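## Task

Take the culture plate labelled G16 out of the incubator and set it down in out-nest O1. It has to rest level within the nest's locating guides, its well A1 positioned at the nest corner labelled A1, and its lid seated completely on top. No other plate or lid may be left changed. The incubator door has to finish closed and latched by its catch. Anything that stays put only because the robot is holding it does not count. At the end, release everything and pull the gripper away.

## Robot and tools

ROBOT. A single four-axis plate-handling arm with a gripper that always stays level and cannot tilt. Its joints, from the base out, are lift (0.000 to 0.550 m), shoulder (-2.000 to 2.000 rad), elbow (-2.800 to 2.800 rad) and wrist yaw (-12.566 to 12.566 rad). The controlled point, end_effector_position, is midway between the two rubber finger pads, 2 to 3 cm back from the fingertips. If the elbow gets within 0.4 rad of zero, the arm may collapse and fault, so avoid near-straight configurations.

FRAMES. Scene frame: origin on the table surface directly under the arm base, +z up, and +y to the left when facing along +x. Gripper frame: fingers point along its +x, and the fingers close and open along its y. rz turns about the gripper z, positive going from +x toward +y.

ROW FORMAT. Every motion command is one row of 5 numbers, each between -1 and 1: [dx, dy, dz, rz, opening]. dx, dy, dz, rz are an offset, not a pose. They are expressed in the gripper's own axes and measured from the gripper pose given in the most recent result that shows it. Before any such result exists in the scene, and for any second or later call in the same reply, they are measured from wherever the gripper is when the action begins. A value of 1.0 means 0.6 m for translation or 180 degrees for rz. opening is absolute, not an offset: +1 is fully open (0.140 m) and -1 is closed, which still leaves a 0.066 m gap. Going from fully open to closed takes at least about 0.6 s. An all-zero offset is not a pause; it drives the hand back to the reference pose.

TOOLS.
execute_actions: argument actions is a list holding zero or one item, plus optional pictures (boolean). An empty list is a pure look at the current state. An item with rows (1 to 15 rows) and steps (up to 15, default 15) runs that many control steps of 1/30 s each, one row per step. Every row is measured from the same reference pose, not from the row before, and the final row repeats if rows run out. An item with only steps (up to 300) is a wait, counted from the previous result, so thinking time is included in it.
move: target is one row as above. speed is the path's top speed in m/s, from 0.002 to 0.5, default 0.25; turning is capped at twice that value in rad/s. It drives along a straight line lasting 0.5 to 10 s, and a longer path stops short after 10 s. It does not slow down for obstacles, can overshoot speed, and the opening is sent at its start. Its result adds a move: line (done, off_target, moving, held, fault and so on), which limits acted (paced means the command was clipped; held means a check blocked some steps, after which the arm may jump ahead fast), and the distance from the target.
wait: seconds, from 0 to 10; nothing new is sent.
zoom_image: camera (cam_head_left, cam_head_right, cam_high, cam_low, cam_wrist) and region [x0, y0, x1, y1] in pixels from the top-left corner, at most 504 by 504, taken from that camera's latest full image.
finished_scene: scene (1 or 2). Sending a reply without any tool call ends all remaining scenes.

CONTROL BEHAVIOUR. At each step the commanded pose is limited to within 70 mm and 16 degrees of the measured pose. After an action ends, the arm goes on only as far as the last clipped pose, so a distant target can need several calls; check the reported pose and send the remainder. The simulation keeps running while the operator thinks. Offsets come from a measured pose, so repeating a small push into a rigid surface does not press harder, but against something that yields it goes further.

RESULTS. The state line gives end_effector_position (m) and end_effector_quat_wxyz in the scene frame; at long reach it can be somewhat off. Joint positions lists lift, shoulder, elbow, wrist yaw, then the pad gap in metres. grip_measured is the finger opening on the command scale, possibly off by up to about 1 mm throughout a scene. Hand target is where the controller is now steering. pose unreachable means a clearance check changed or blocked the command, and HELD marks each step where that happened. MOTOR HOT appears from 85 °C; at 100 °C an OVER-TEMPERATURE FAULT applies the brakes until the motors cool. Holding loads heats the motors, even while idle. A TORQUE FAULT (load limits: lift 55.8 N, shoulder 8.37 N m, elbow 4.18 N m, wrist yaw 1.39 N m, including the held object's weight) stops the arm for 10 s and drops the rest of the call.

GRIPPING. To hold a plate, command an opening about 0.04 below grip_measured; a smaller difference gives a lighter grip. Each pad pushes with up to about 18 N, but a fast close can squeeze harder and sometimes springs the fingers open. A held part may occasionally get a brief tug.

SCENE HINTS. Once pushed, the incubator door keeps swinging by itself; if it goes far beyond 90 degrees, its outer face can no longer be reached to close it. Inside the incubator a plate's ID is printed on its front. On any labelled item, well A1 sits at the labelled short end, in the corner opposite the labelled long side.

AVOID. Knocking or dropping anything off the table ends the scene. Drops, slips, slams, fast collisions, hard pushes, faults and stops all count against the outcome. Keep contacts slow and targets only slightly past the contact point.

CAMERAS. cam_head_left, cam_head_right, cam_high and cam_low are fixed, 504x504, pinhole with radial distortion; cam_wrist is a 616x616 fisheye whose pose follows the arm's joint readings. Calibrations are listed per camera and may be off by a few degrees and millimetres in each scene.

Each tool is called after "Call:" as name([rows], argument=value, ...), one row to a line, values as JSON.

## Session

Call:
execute_actions(actions=[])

Scene clock: 0.00 s of 9600.00 s.
end_effector_position=(+0.6360, -0.0925, +0.2486) grip_measured=+0.97 end_effector_quat_wxyz=(+0.996, -0.000, -0.000, -0.092)
Joint positions: [ 0.244 -0.996 -1.369 -4.102  0.139]
Motor temperatures (°C, as the motors report them): [35 28 30 28]
Hand target: +0.636, -0.093, +0.249; +0.996, -0.000, -0.000, -0.092
camera_calibration (this result's frames):
cam_wrist: T_world_to_cam=[[-0.184535, -0.982825, 0.00146757, 0.0350529], [-0.591047, 0.109781, -0.799132, 0.572636], [0.785246, -0.148335, -0.601154, -0.268399], [0, 0, 0, 1]] pos_world=[0.555682, -0.0682269, 0.296211]

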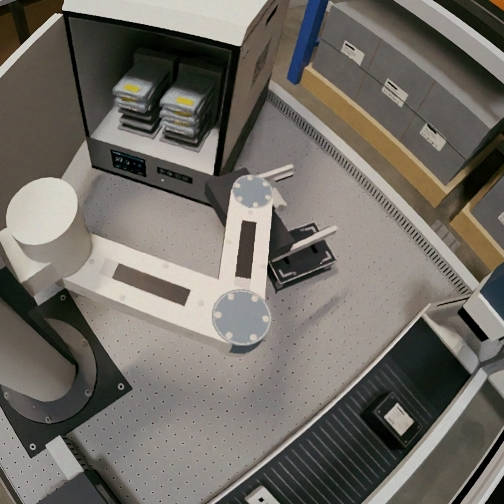

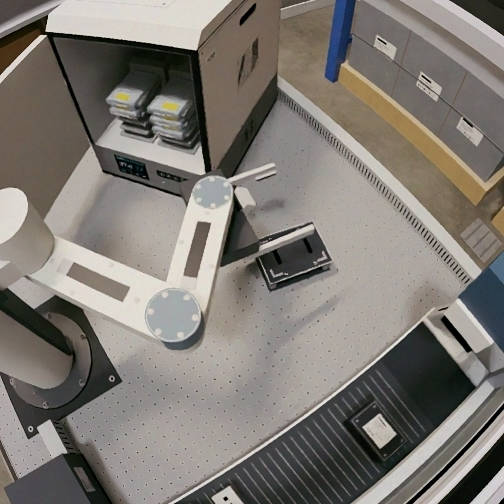

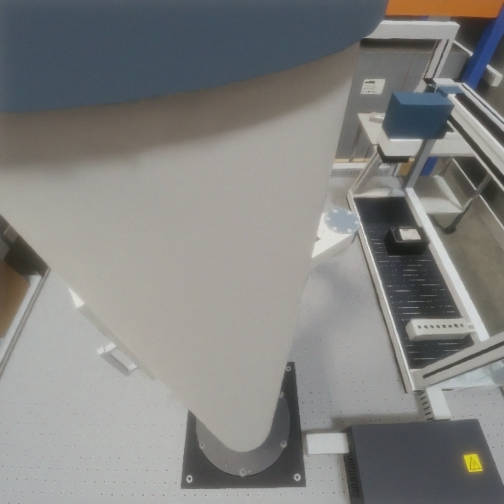

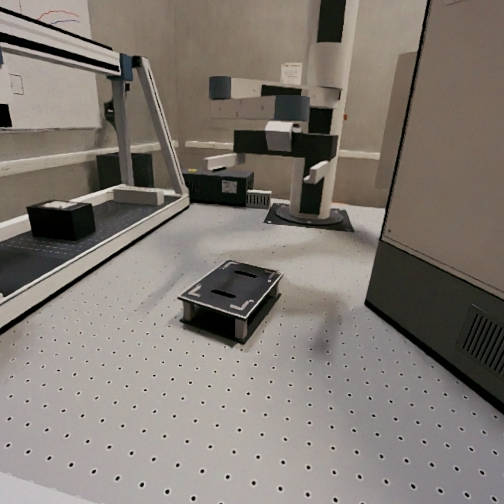

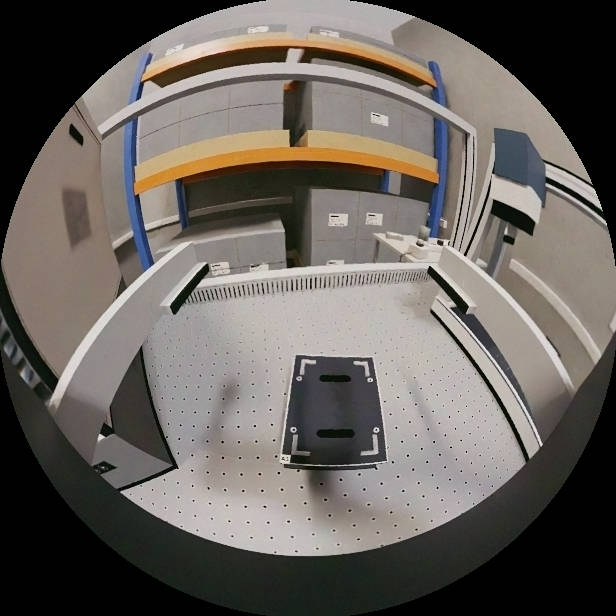

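Call:
zoom_image(camera="cam_wrist", region=[270, 345, 400, 475])

Call:
zoom_image(camera="cam_head_left", region=[85, 40, 245, 200])

Call:
zoom_image(camera="cam_head_right", region=[80, 40, 240, 200])

Region (270, 345, 400, 475) of cam_wrist's 616x616 image, scaled by 3.877, with more detail than that image has.

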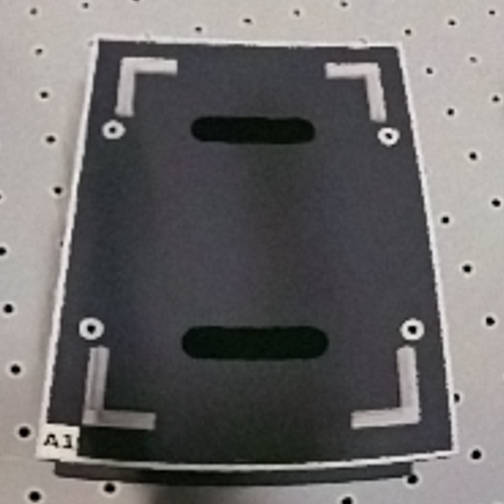

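Region (85, 40, 245, 200) of cam_head_left's 504x504 image, scaled by 3.150, with more detail than that image has.

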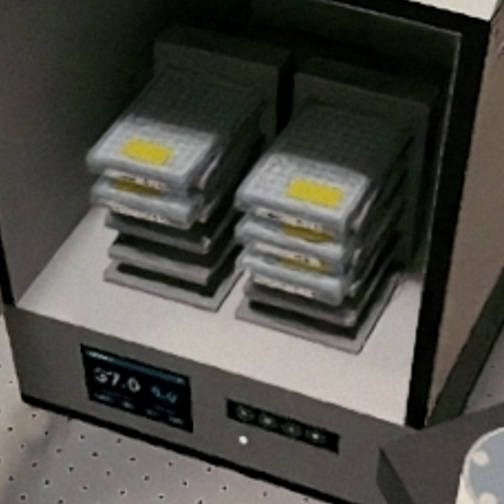

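Region (80, 40, 240, 200) of cam_head_right's 504x504 image, scaled by 3.150, with more detail than that image has.

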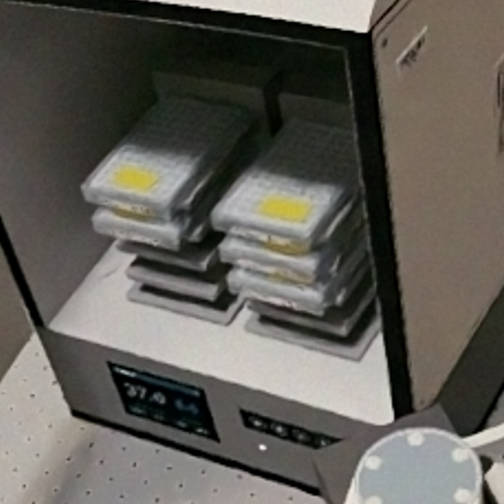

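Call:
zoom_image(camera="cam_wrist", region=[290, 350, 380, 390])

Call:
zoom_image(camera="cam_wrist", region=[275, 420, 335, 475])

Call:
zoom_image(camera="cam_wrist", region=[340, 420, 400, 475])

Region (290, 350, 380, 390) of cam_wrist's 616x616 image, scaled by 5.600, with more detail than that image has.

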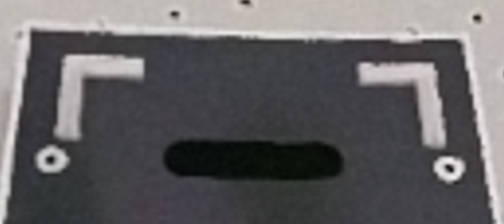

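Region (275, 420, 335, 475) of cam_wrist's 616x616 image, scaled by 8.400, with more detail than that image has; it fills the top 462 rows of this view, and the rest is white.

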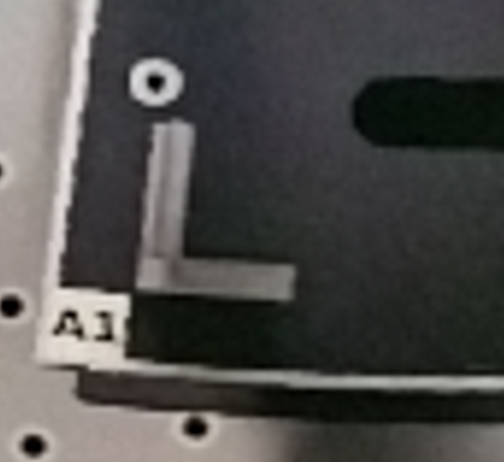

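Region (340, 420, 400, 475) of cam_wrist's 616x616 image, scaled by 8.400, with more detail than that image has; it fills the top 462 rows of this view, and the rest is white.

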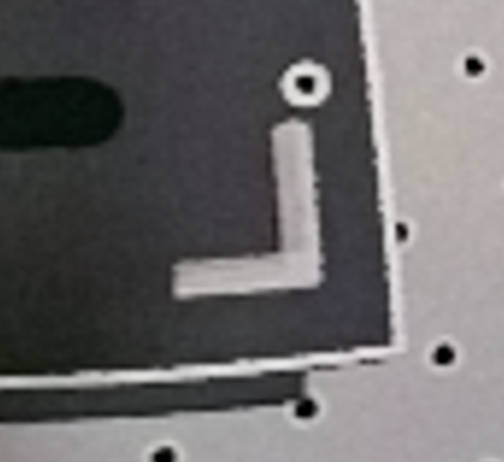

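Call:
zoom_image(camera="cam_head_left", region=[0, 0, 260, 220])

Call:
zoom_image(camera="cam_head_right", region=[0, 0, 260, 220])

Call:
zoom_image(camera="cam_high", region=[40, 260, 200, 420])

Region (0, 0, 260, 220) of cam_head_left's 504x504 image, scaled by 1.938, with more detail than that image has; it fills the top 426 rows of this view, and the rest is white.

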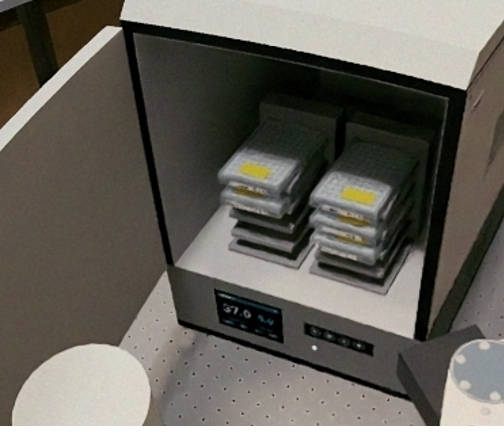

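Region (0, 0, 260, 220) of cam_head_right's 504x504 image, scaled by 1.938, with more detail than that image has; it fills the top 426 rows of this view, and the rest is white.

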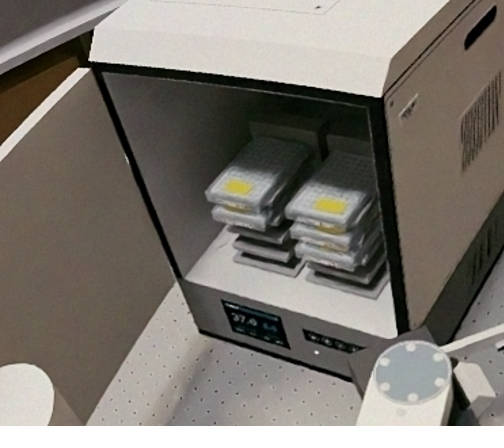

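Region (40, 260, 200, 420) of cam_high's 504x504 image, scaled by 3.150, with more detail than that image has.

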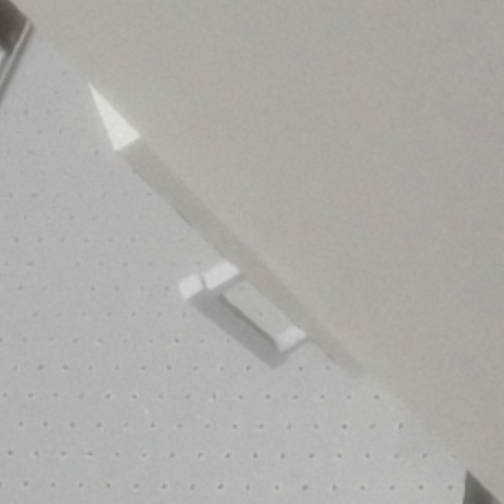

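Call:
move(target=[-0.4861, 0.4306, 0.019, 0.2402, 0.5], speed=0.27)

Scene clock: 79.30 s of 9600.00 s.
end_effector_position=(+0.3968, +0.2152, +0.2600) grip_measured=+0.50 end_effector_quat_wxyz=(+0.960, -0.000, -0.000, +0.281)
Joint positions: [ 0.255 -0.089 -0.666 -4.958  0.121]
Motor temperatures (°C, as the motors report them): [35 28 30 28]
Hand target: +0.397, +0.215, +0.260; +0.960, -0.000, -0.000, +0.281
Off the commanded pose: 0.000 m, 0 deg.
After step 90, 74.37 s passed at rest.
move: done
camera_calibration (this result's frames):
cam_wrist: T_world_to_cam=[[0.539193, -0.842181, 0.00146757, -0.0241024], [-0.505649, -0.325126, -0.799132, 0.466279], [0.673491, 0.430144, -0.601154, -0.108243], [0, 0, 0, 1]] pos_world=[0.32167, 0.177861, 0.307583]

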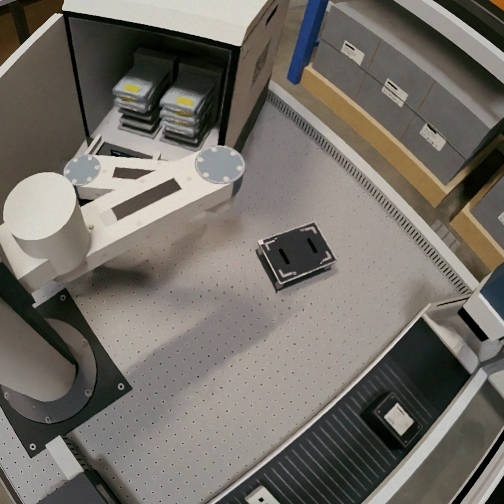

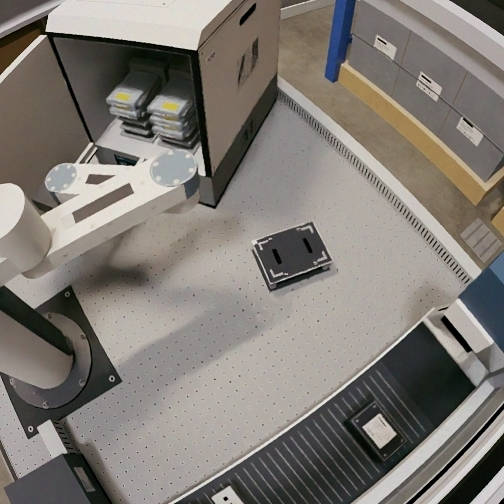

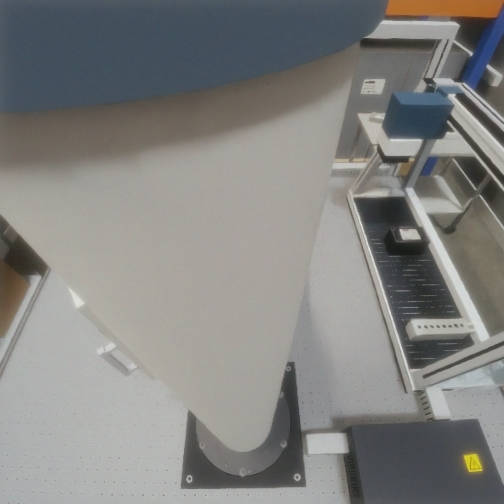

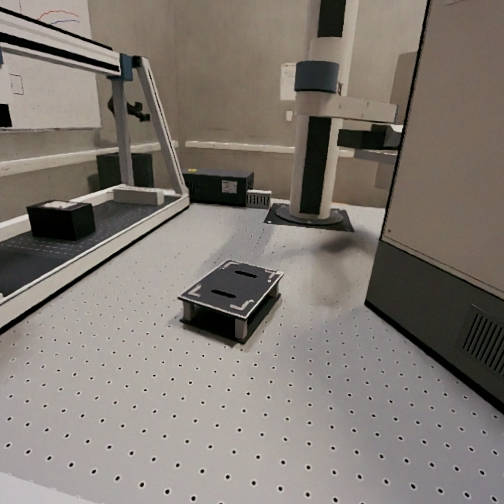

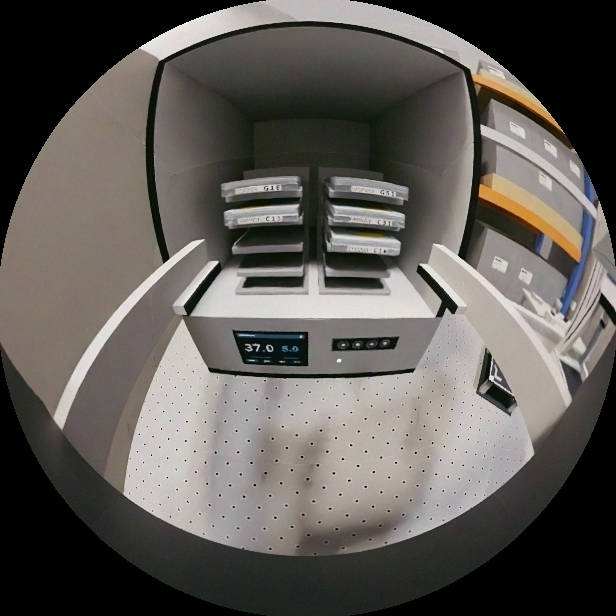

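Call:
zoom_image(camera="cam_wrist", region=[215, 160, 315, 260])

Call:
zoom_image(camera="cam_wrist", region=[315, 165, 415, 265])

Region (215, 160, 315, 260) of cam_wrist's 616x616 image, scaled by 5.040, with more detail than that image has.

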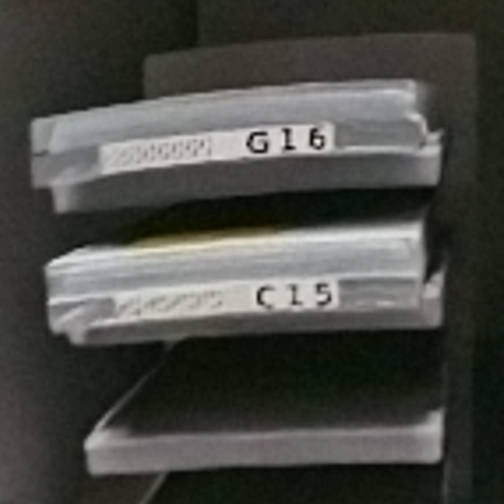

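Region (315, 165, 415, 265) of cam_wrist's 616x616 image, scaled by 5.040, with more detail than that image has.

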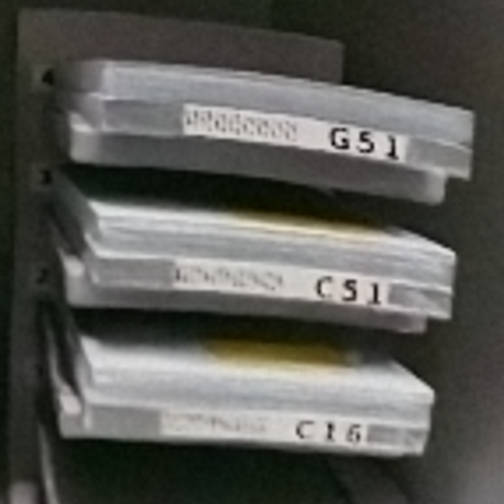

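Call:
zoom_image(camera="cam_wrist", region=[215, 172, 255, 212])

Call:
zoom_image(camera="cam_wrist", region=[275, 165, 315, 205])

Region (215, 172, 255, 212) of cam_wrist's 616x616 image, scaled by 12.600, with more detail than that image has.

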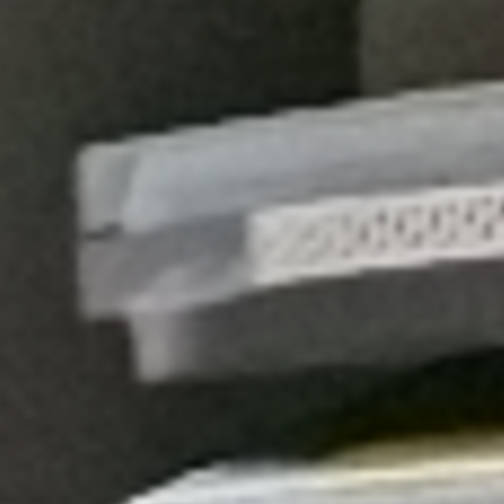

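Region (275, 165, 315, 205) of cam_wrist's 616x616 image, scaled by 12.600, with more detail than that image has.

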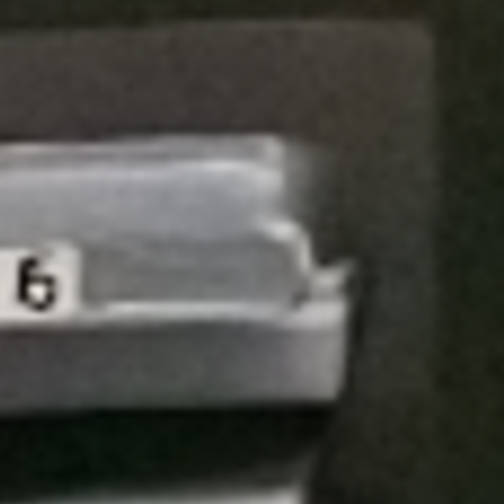

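Call:
zoom_image(camera="cam_wrist", region=[175, 270, 315, 385])

Call:
zoom_image(camera="cam_wrist", region=[310, 270, 450, 385])

Region (175, 270, 315, 385) of cam_wrist's 616x616 image, scaled by 3.600, with more detail than that image has; it fills the top 414 rows of this view, and the rest is white.

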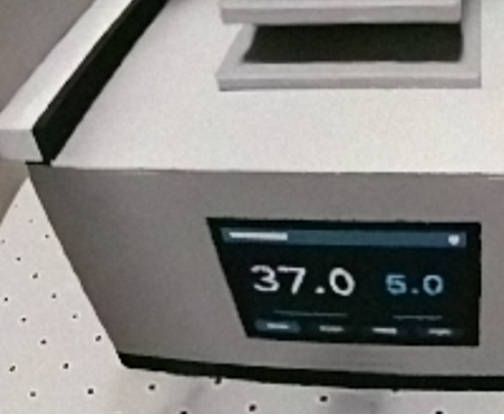

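Region (310, 270, 450, 385) of cam_wrist's 616x616 image, scaled by 3.600, with more detail than that image has; it fills the top 414 rows of this view, and the rest is white.

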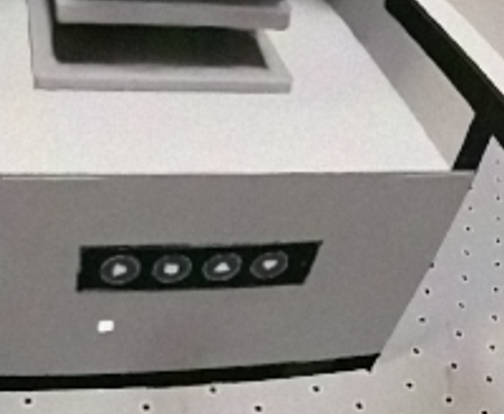

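Call:
zoom_image(camera="cam_wrist", region=[60, 300, 260, 500])

Call:
zoom_image(camera="cam_head_right", region=[0, 100, 220, 300])

Call:
zoom_image(camera="cam_wrist", region=[40, 20, 240, 220])

Region (60, 300, 260, 500) of cam_wrist's 616x616 image, scaled by 2.520, with more detail than that image has.

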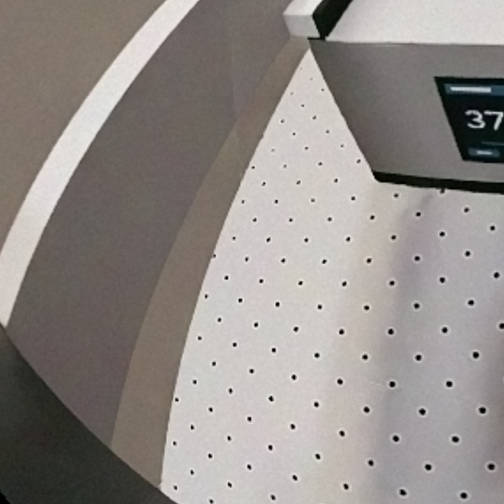

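Region (0, 100, 220, 300) of cam_head_right's 504x504 image, scaled by 2.291, with more detail than that image has; it fills the top 458 rows of this view, and the rest is white.

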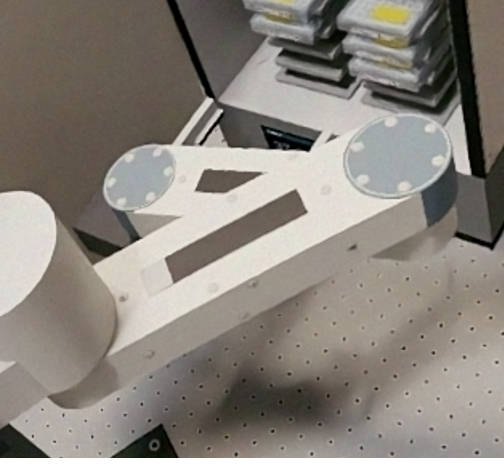

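Region (40, 20, 240, 220) of cam_wrist's 616x616 image, scaled by 2.520, with more detail than that image has.

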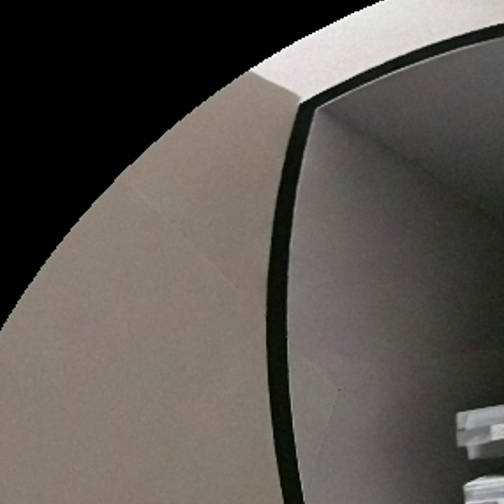

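Call:
move(target=[0.1418, 0.1036, 0.0693, -0.0029, -0.15], speed=0.2)

Scene clock: 151.50 s of 9600.00 s.
end_effector_position=(+0.4349, +0.3135, +0.3016) grip_measured=-0.15 end_effector_quat_wxyz=(+0.961, -0.000, -0.000, +0.277)
Joint positions: [ 0.297  0.147 -1.117 -4.751  0.097]
Motor temperatures (°C, as the motors report them): [35 28 30 28]
Hand target: +0.435, +0.313, +0.302; +0.961, -0.000, -0.000, +0.277
Off the commanded pose: 0.000 m, 0 deg.
After step 90, 68.30 s passed at rest.
move: done
camera_calibration (this result's frames):
cam_wrist: T_world_to_cam=[[0.531264, -0.847205, 0.00146757, 0.0430658], [-0.508679, -0.320366, -0.799132, 0.550596], [0.677499, 0.423803, -0.601154, -0.150937], [0, 0, 0, 1]] pos_world=[0.359457, 0.276845, 0.349199]

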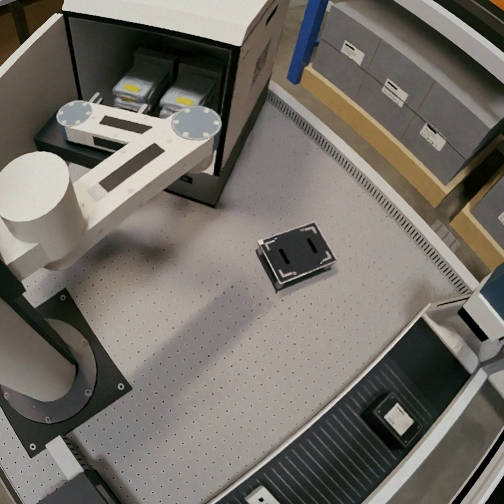

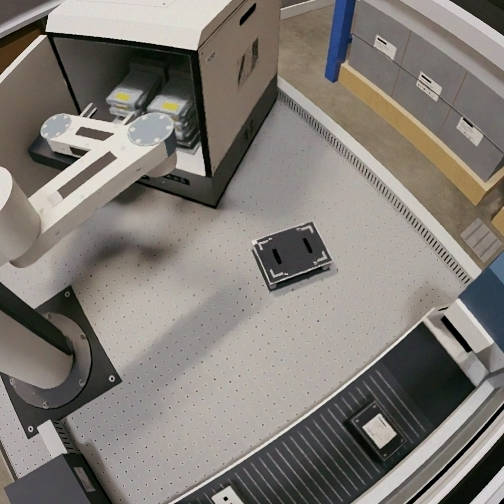

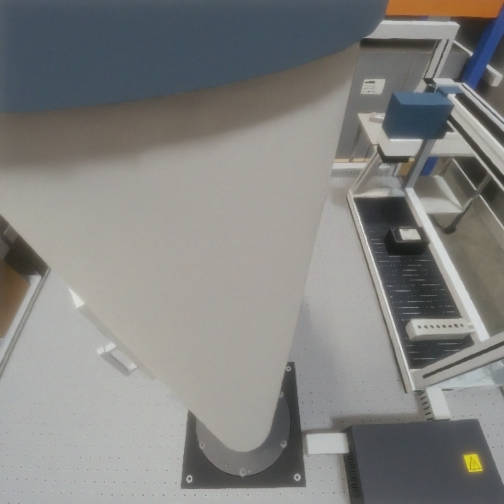

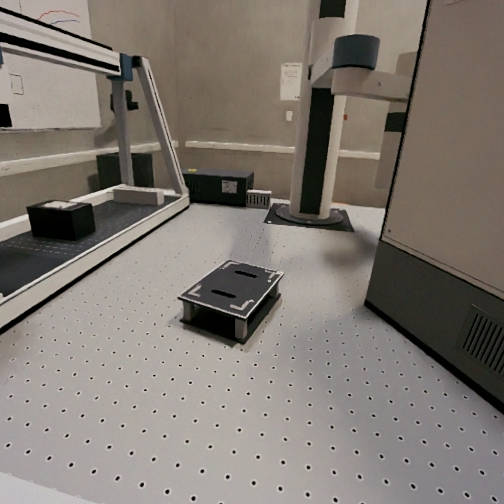

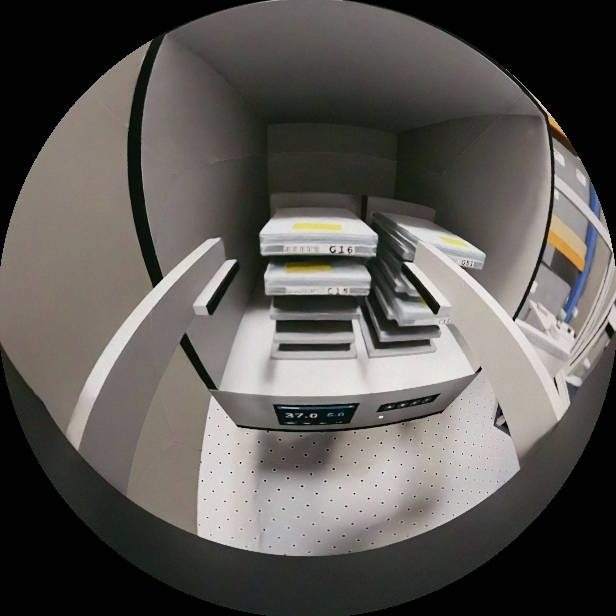

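Call:
zoom_image(camera="cam_wrist", region=[250, 195, 320, 265])

Call:
zoom_image(camera="cam_wrist", region=[320, 195, 390, 265])

Region (250, 195, 320, 265) of cam_wrist's 616x616 image, scaled by 7.200, with more detail than that image has.

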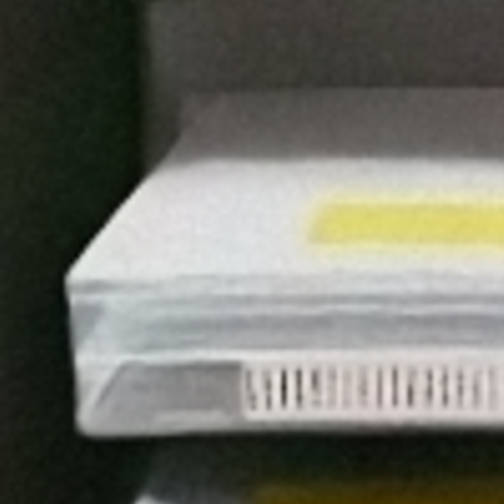

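Region (320, 195, 390, 265) of cam_wrist's 616x616 image, scaled by 7.200, with more detail than that image has.

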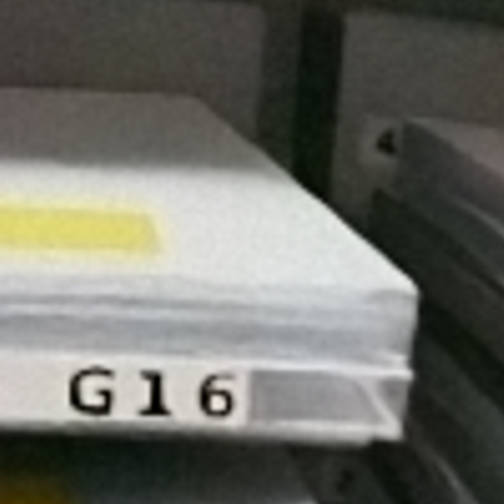

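Call:
move(target=[0.1836, 0.0007, -0.0015, 0.0001, -0.15], speed=0.12)

Scene clock: 212.77 s of 9600.00 s.
end_effector_position=(+0.5282, +0.3722, +0.3007) grip_measured=-0.15 end_effector_quat_wxyz=(+0.961, -0.000, -0.000, +0.277)
Joint positions: [ 0.296  0.219 -1.628 -4.313  0.097]
Motor temperatures (°C, as the motors report them): [34 28 30 28]
Hand target: +0.528, +0.372, +0.301; +0.961, -0.000, -0.000, +0.277
Off the commanded pose: 0.000 m, 0 deg.
After step 90, 57.07 s passed at rest.
move: done
camera_calibration (this result's frames):
cam_wrist: T_world_to_cam=[[0.530842, -0.847469, 0.00146757, 0.0436171], [-0.508838, -0.320113, -0.799132, 0.616171], [0.67771, 0.423466, -0.601154, -0.239549], [0, 0, 0, 1]] pos_world=[0.452722, 0.335649, 0.348332]

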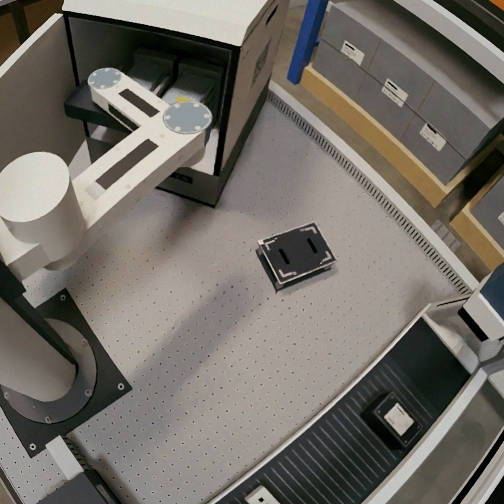

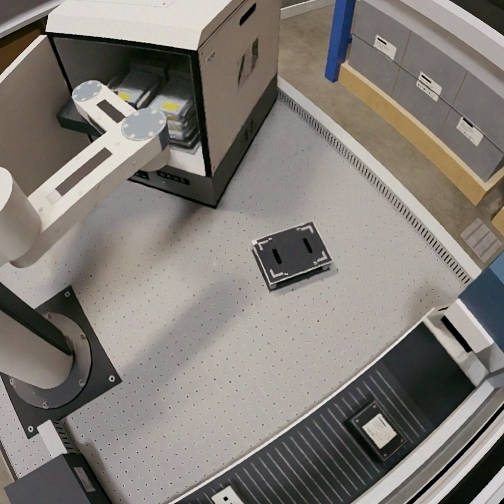

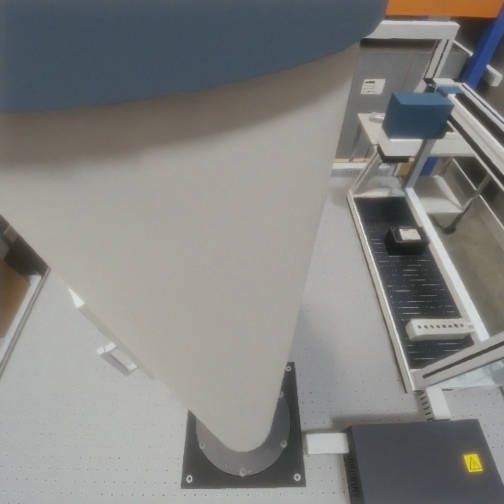

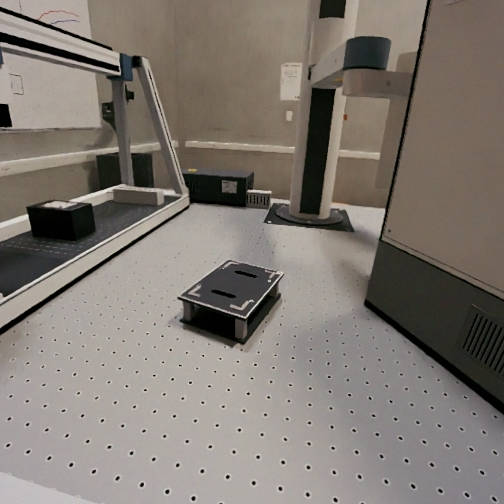

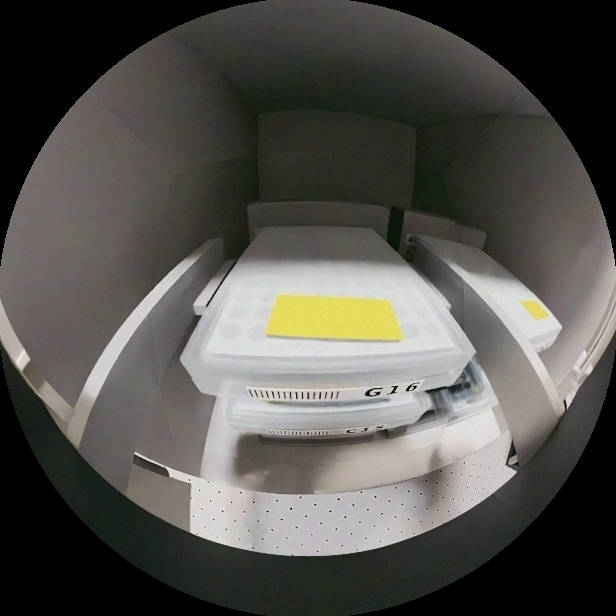

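Let me measure the plate's corners from here to verify height and centering.

Call:
zoom_image(camera="cam_wrist", region=[170, 330, 250, 410])

Call:
zoom_image(camera="cam_wrist", region=[410, 325, 490, 405])

Call:
zoom_image(camera="cam_wrist", region=[240, 200, 400, 270])

Region (170, 330, 250, 410) of cam_wrist's 616x616 image, scaled by 6.300, with more detail than that image has.

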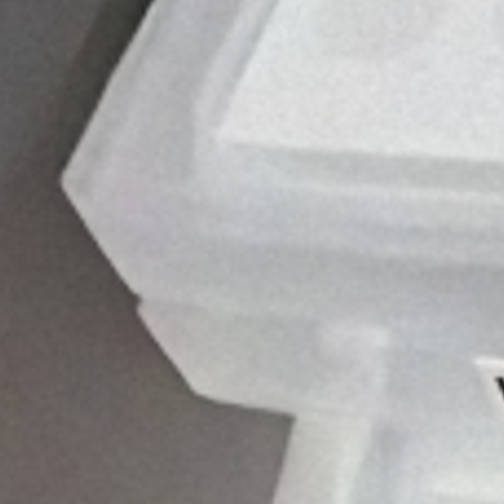

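Region (410, 325, 490, 405) of cam_wrist's 616x616 image, scaled by 6.300, with more detail than that image has.

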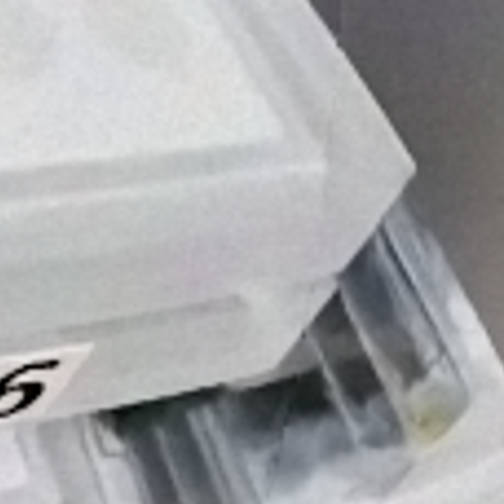

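Region (240, 200, 400, 270) of cam_wrist's 616x616 image, scaled by 3.150, with more detail than that image has; it fills the top 220 rows of this view, and the rest is white.

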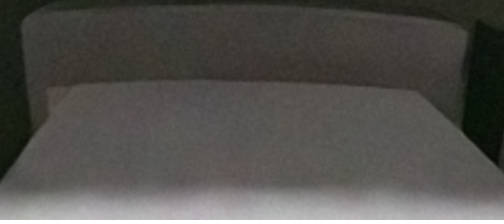

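Call:
execute_actions([
  {"rows": [[0,0,-0.0008,0,-0.2],[0,0,-0.0008,0,-0.26],[0,0,-0.0008,0,-0.32],[0,0,-0.0008,0,-0.37],[0,0,-0.0008,0,-0.41],[0,0,-0.0008,0,-0.44],[0,0,-0.0008,0,-0.46],[0,0,-0.0008,0,-0.475],[0,0,-0.0008,0,-0.49],[0,0,-0.0008,0,-0.50],[0,0,-0.0008,0,-0.51],[0,0,-0.0008,0,-0.52],[0,0,-0.0008,0,-0.53],[0,0,-0.0008,0,-0.54],[0,0,-0.0008,0,-0.55]], "steps": 15},
], pictures=false)

Call:
execute_actions([
  {"steps": 12},
])

Scene clock: 234.23 s of 9600.00 s.
end_effector_position=(+0.5282, +0.3722, +0.3002) grip_measured=-0.51 end_effector_quat_wxyz=(+0.961, -0.000, -0.000, +0.277)
Joint positions: [ 0.295  0.219 -1.628 -4.313  0.084]
Motor temperatures (°C, as the motors report them): [34 28 30 28]
Hand target: +0.528, +0.372, +0.300; +0.961, -0.000, -0.000, +0.277
Off the commanded pose: 0.000 m, 0 deg.
Steps of this call (steps 1 to 90: nothing new was sent; then 17.97 s passed at rest; steps 91 to 105: all 15 steps of this action). Readings (end_effector_position):
91: (+0.5282, +0.3722, +0.3006)
92: (+0.5282, +0.3722, +0.3002)
94: (+0.5282, +0.3722, +0.3002)
98: (+0.5282, +0.3722, +0.3002)
105: the state above

Scene clock: 234.63 s of 9600.00 s.
end_effector_position=(+0.5282, +0.3722, +0.3002) grip_measured=-0.51 end_effector_quat_wxyz=(+0.961, -0.000, -0.000, +0.277)
Joint positions: [ 0.295  0.219 -1.628 -4.313  0.084]
Motor temperatures (°C, as the motors report them): [34 28 30 28]
Hand target: +0.528, +0.372, +0.300; +0.961, -0.000, -0.000, +0.277
Off the commanded pose: 0.000 m, 0 deg.
Steps of this call (steps 1 to 12: nothing new was sent). Readings (end_effector_position):
1: (+0.5282, +0.3722, +0.3002)
2: (+0.5282, +0.3722, +0.3002)
4: (+0.5282, +0.3722, +0.3002)
8: (+0.5282, +0.3722, +0.3002)
12: the state above
camera_calibration (this result's frames):
cam_wrist: T_world_to_cam=[[0.530881, -0.847445, 0.00146757, 0.0435904], [-0.508823, -0.320136, -0.799132, 0.615781], [0.67769, 0.423498, -0.601154, -0.239845], [0, 0, 0, 1]] pos_world=[0.452723, 0.335648, 0.347842]

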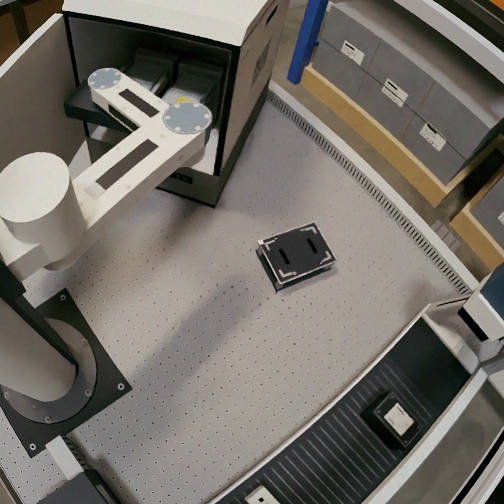

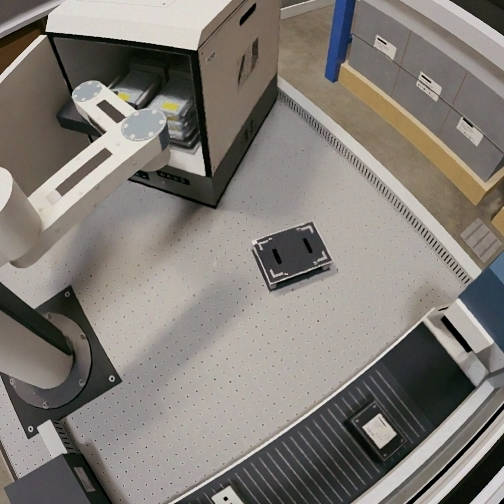

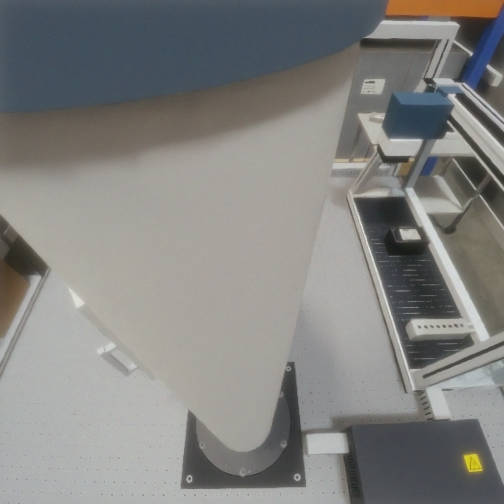

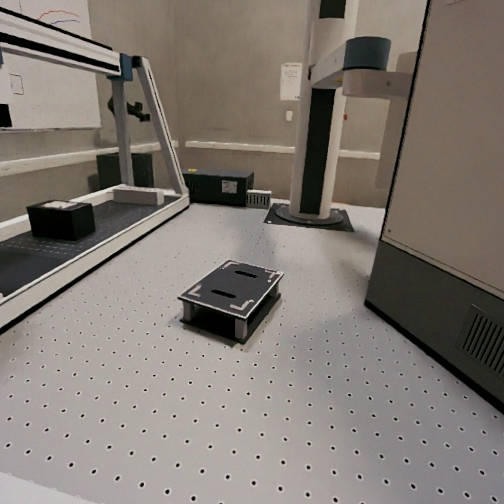

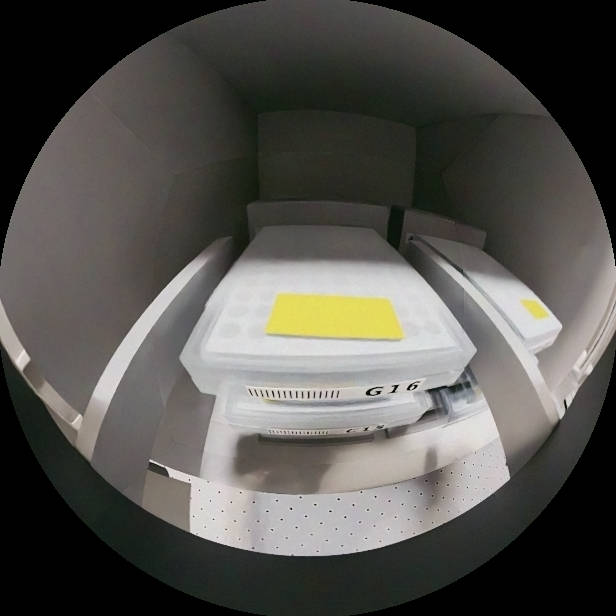

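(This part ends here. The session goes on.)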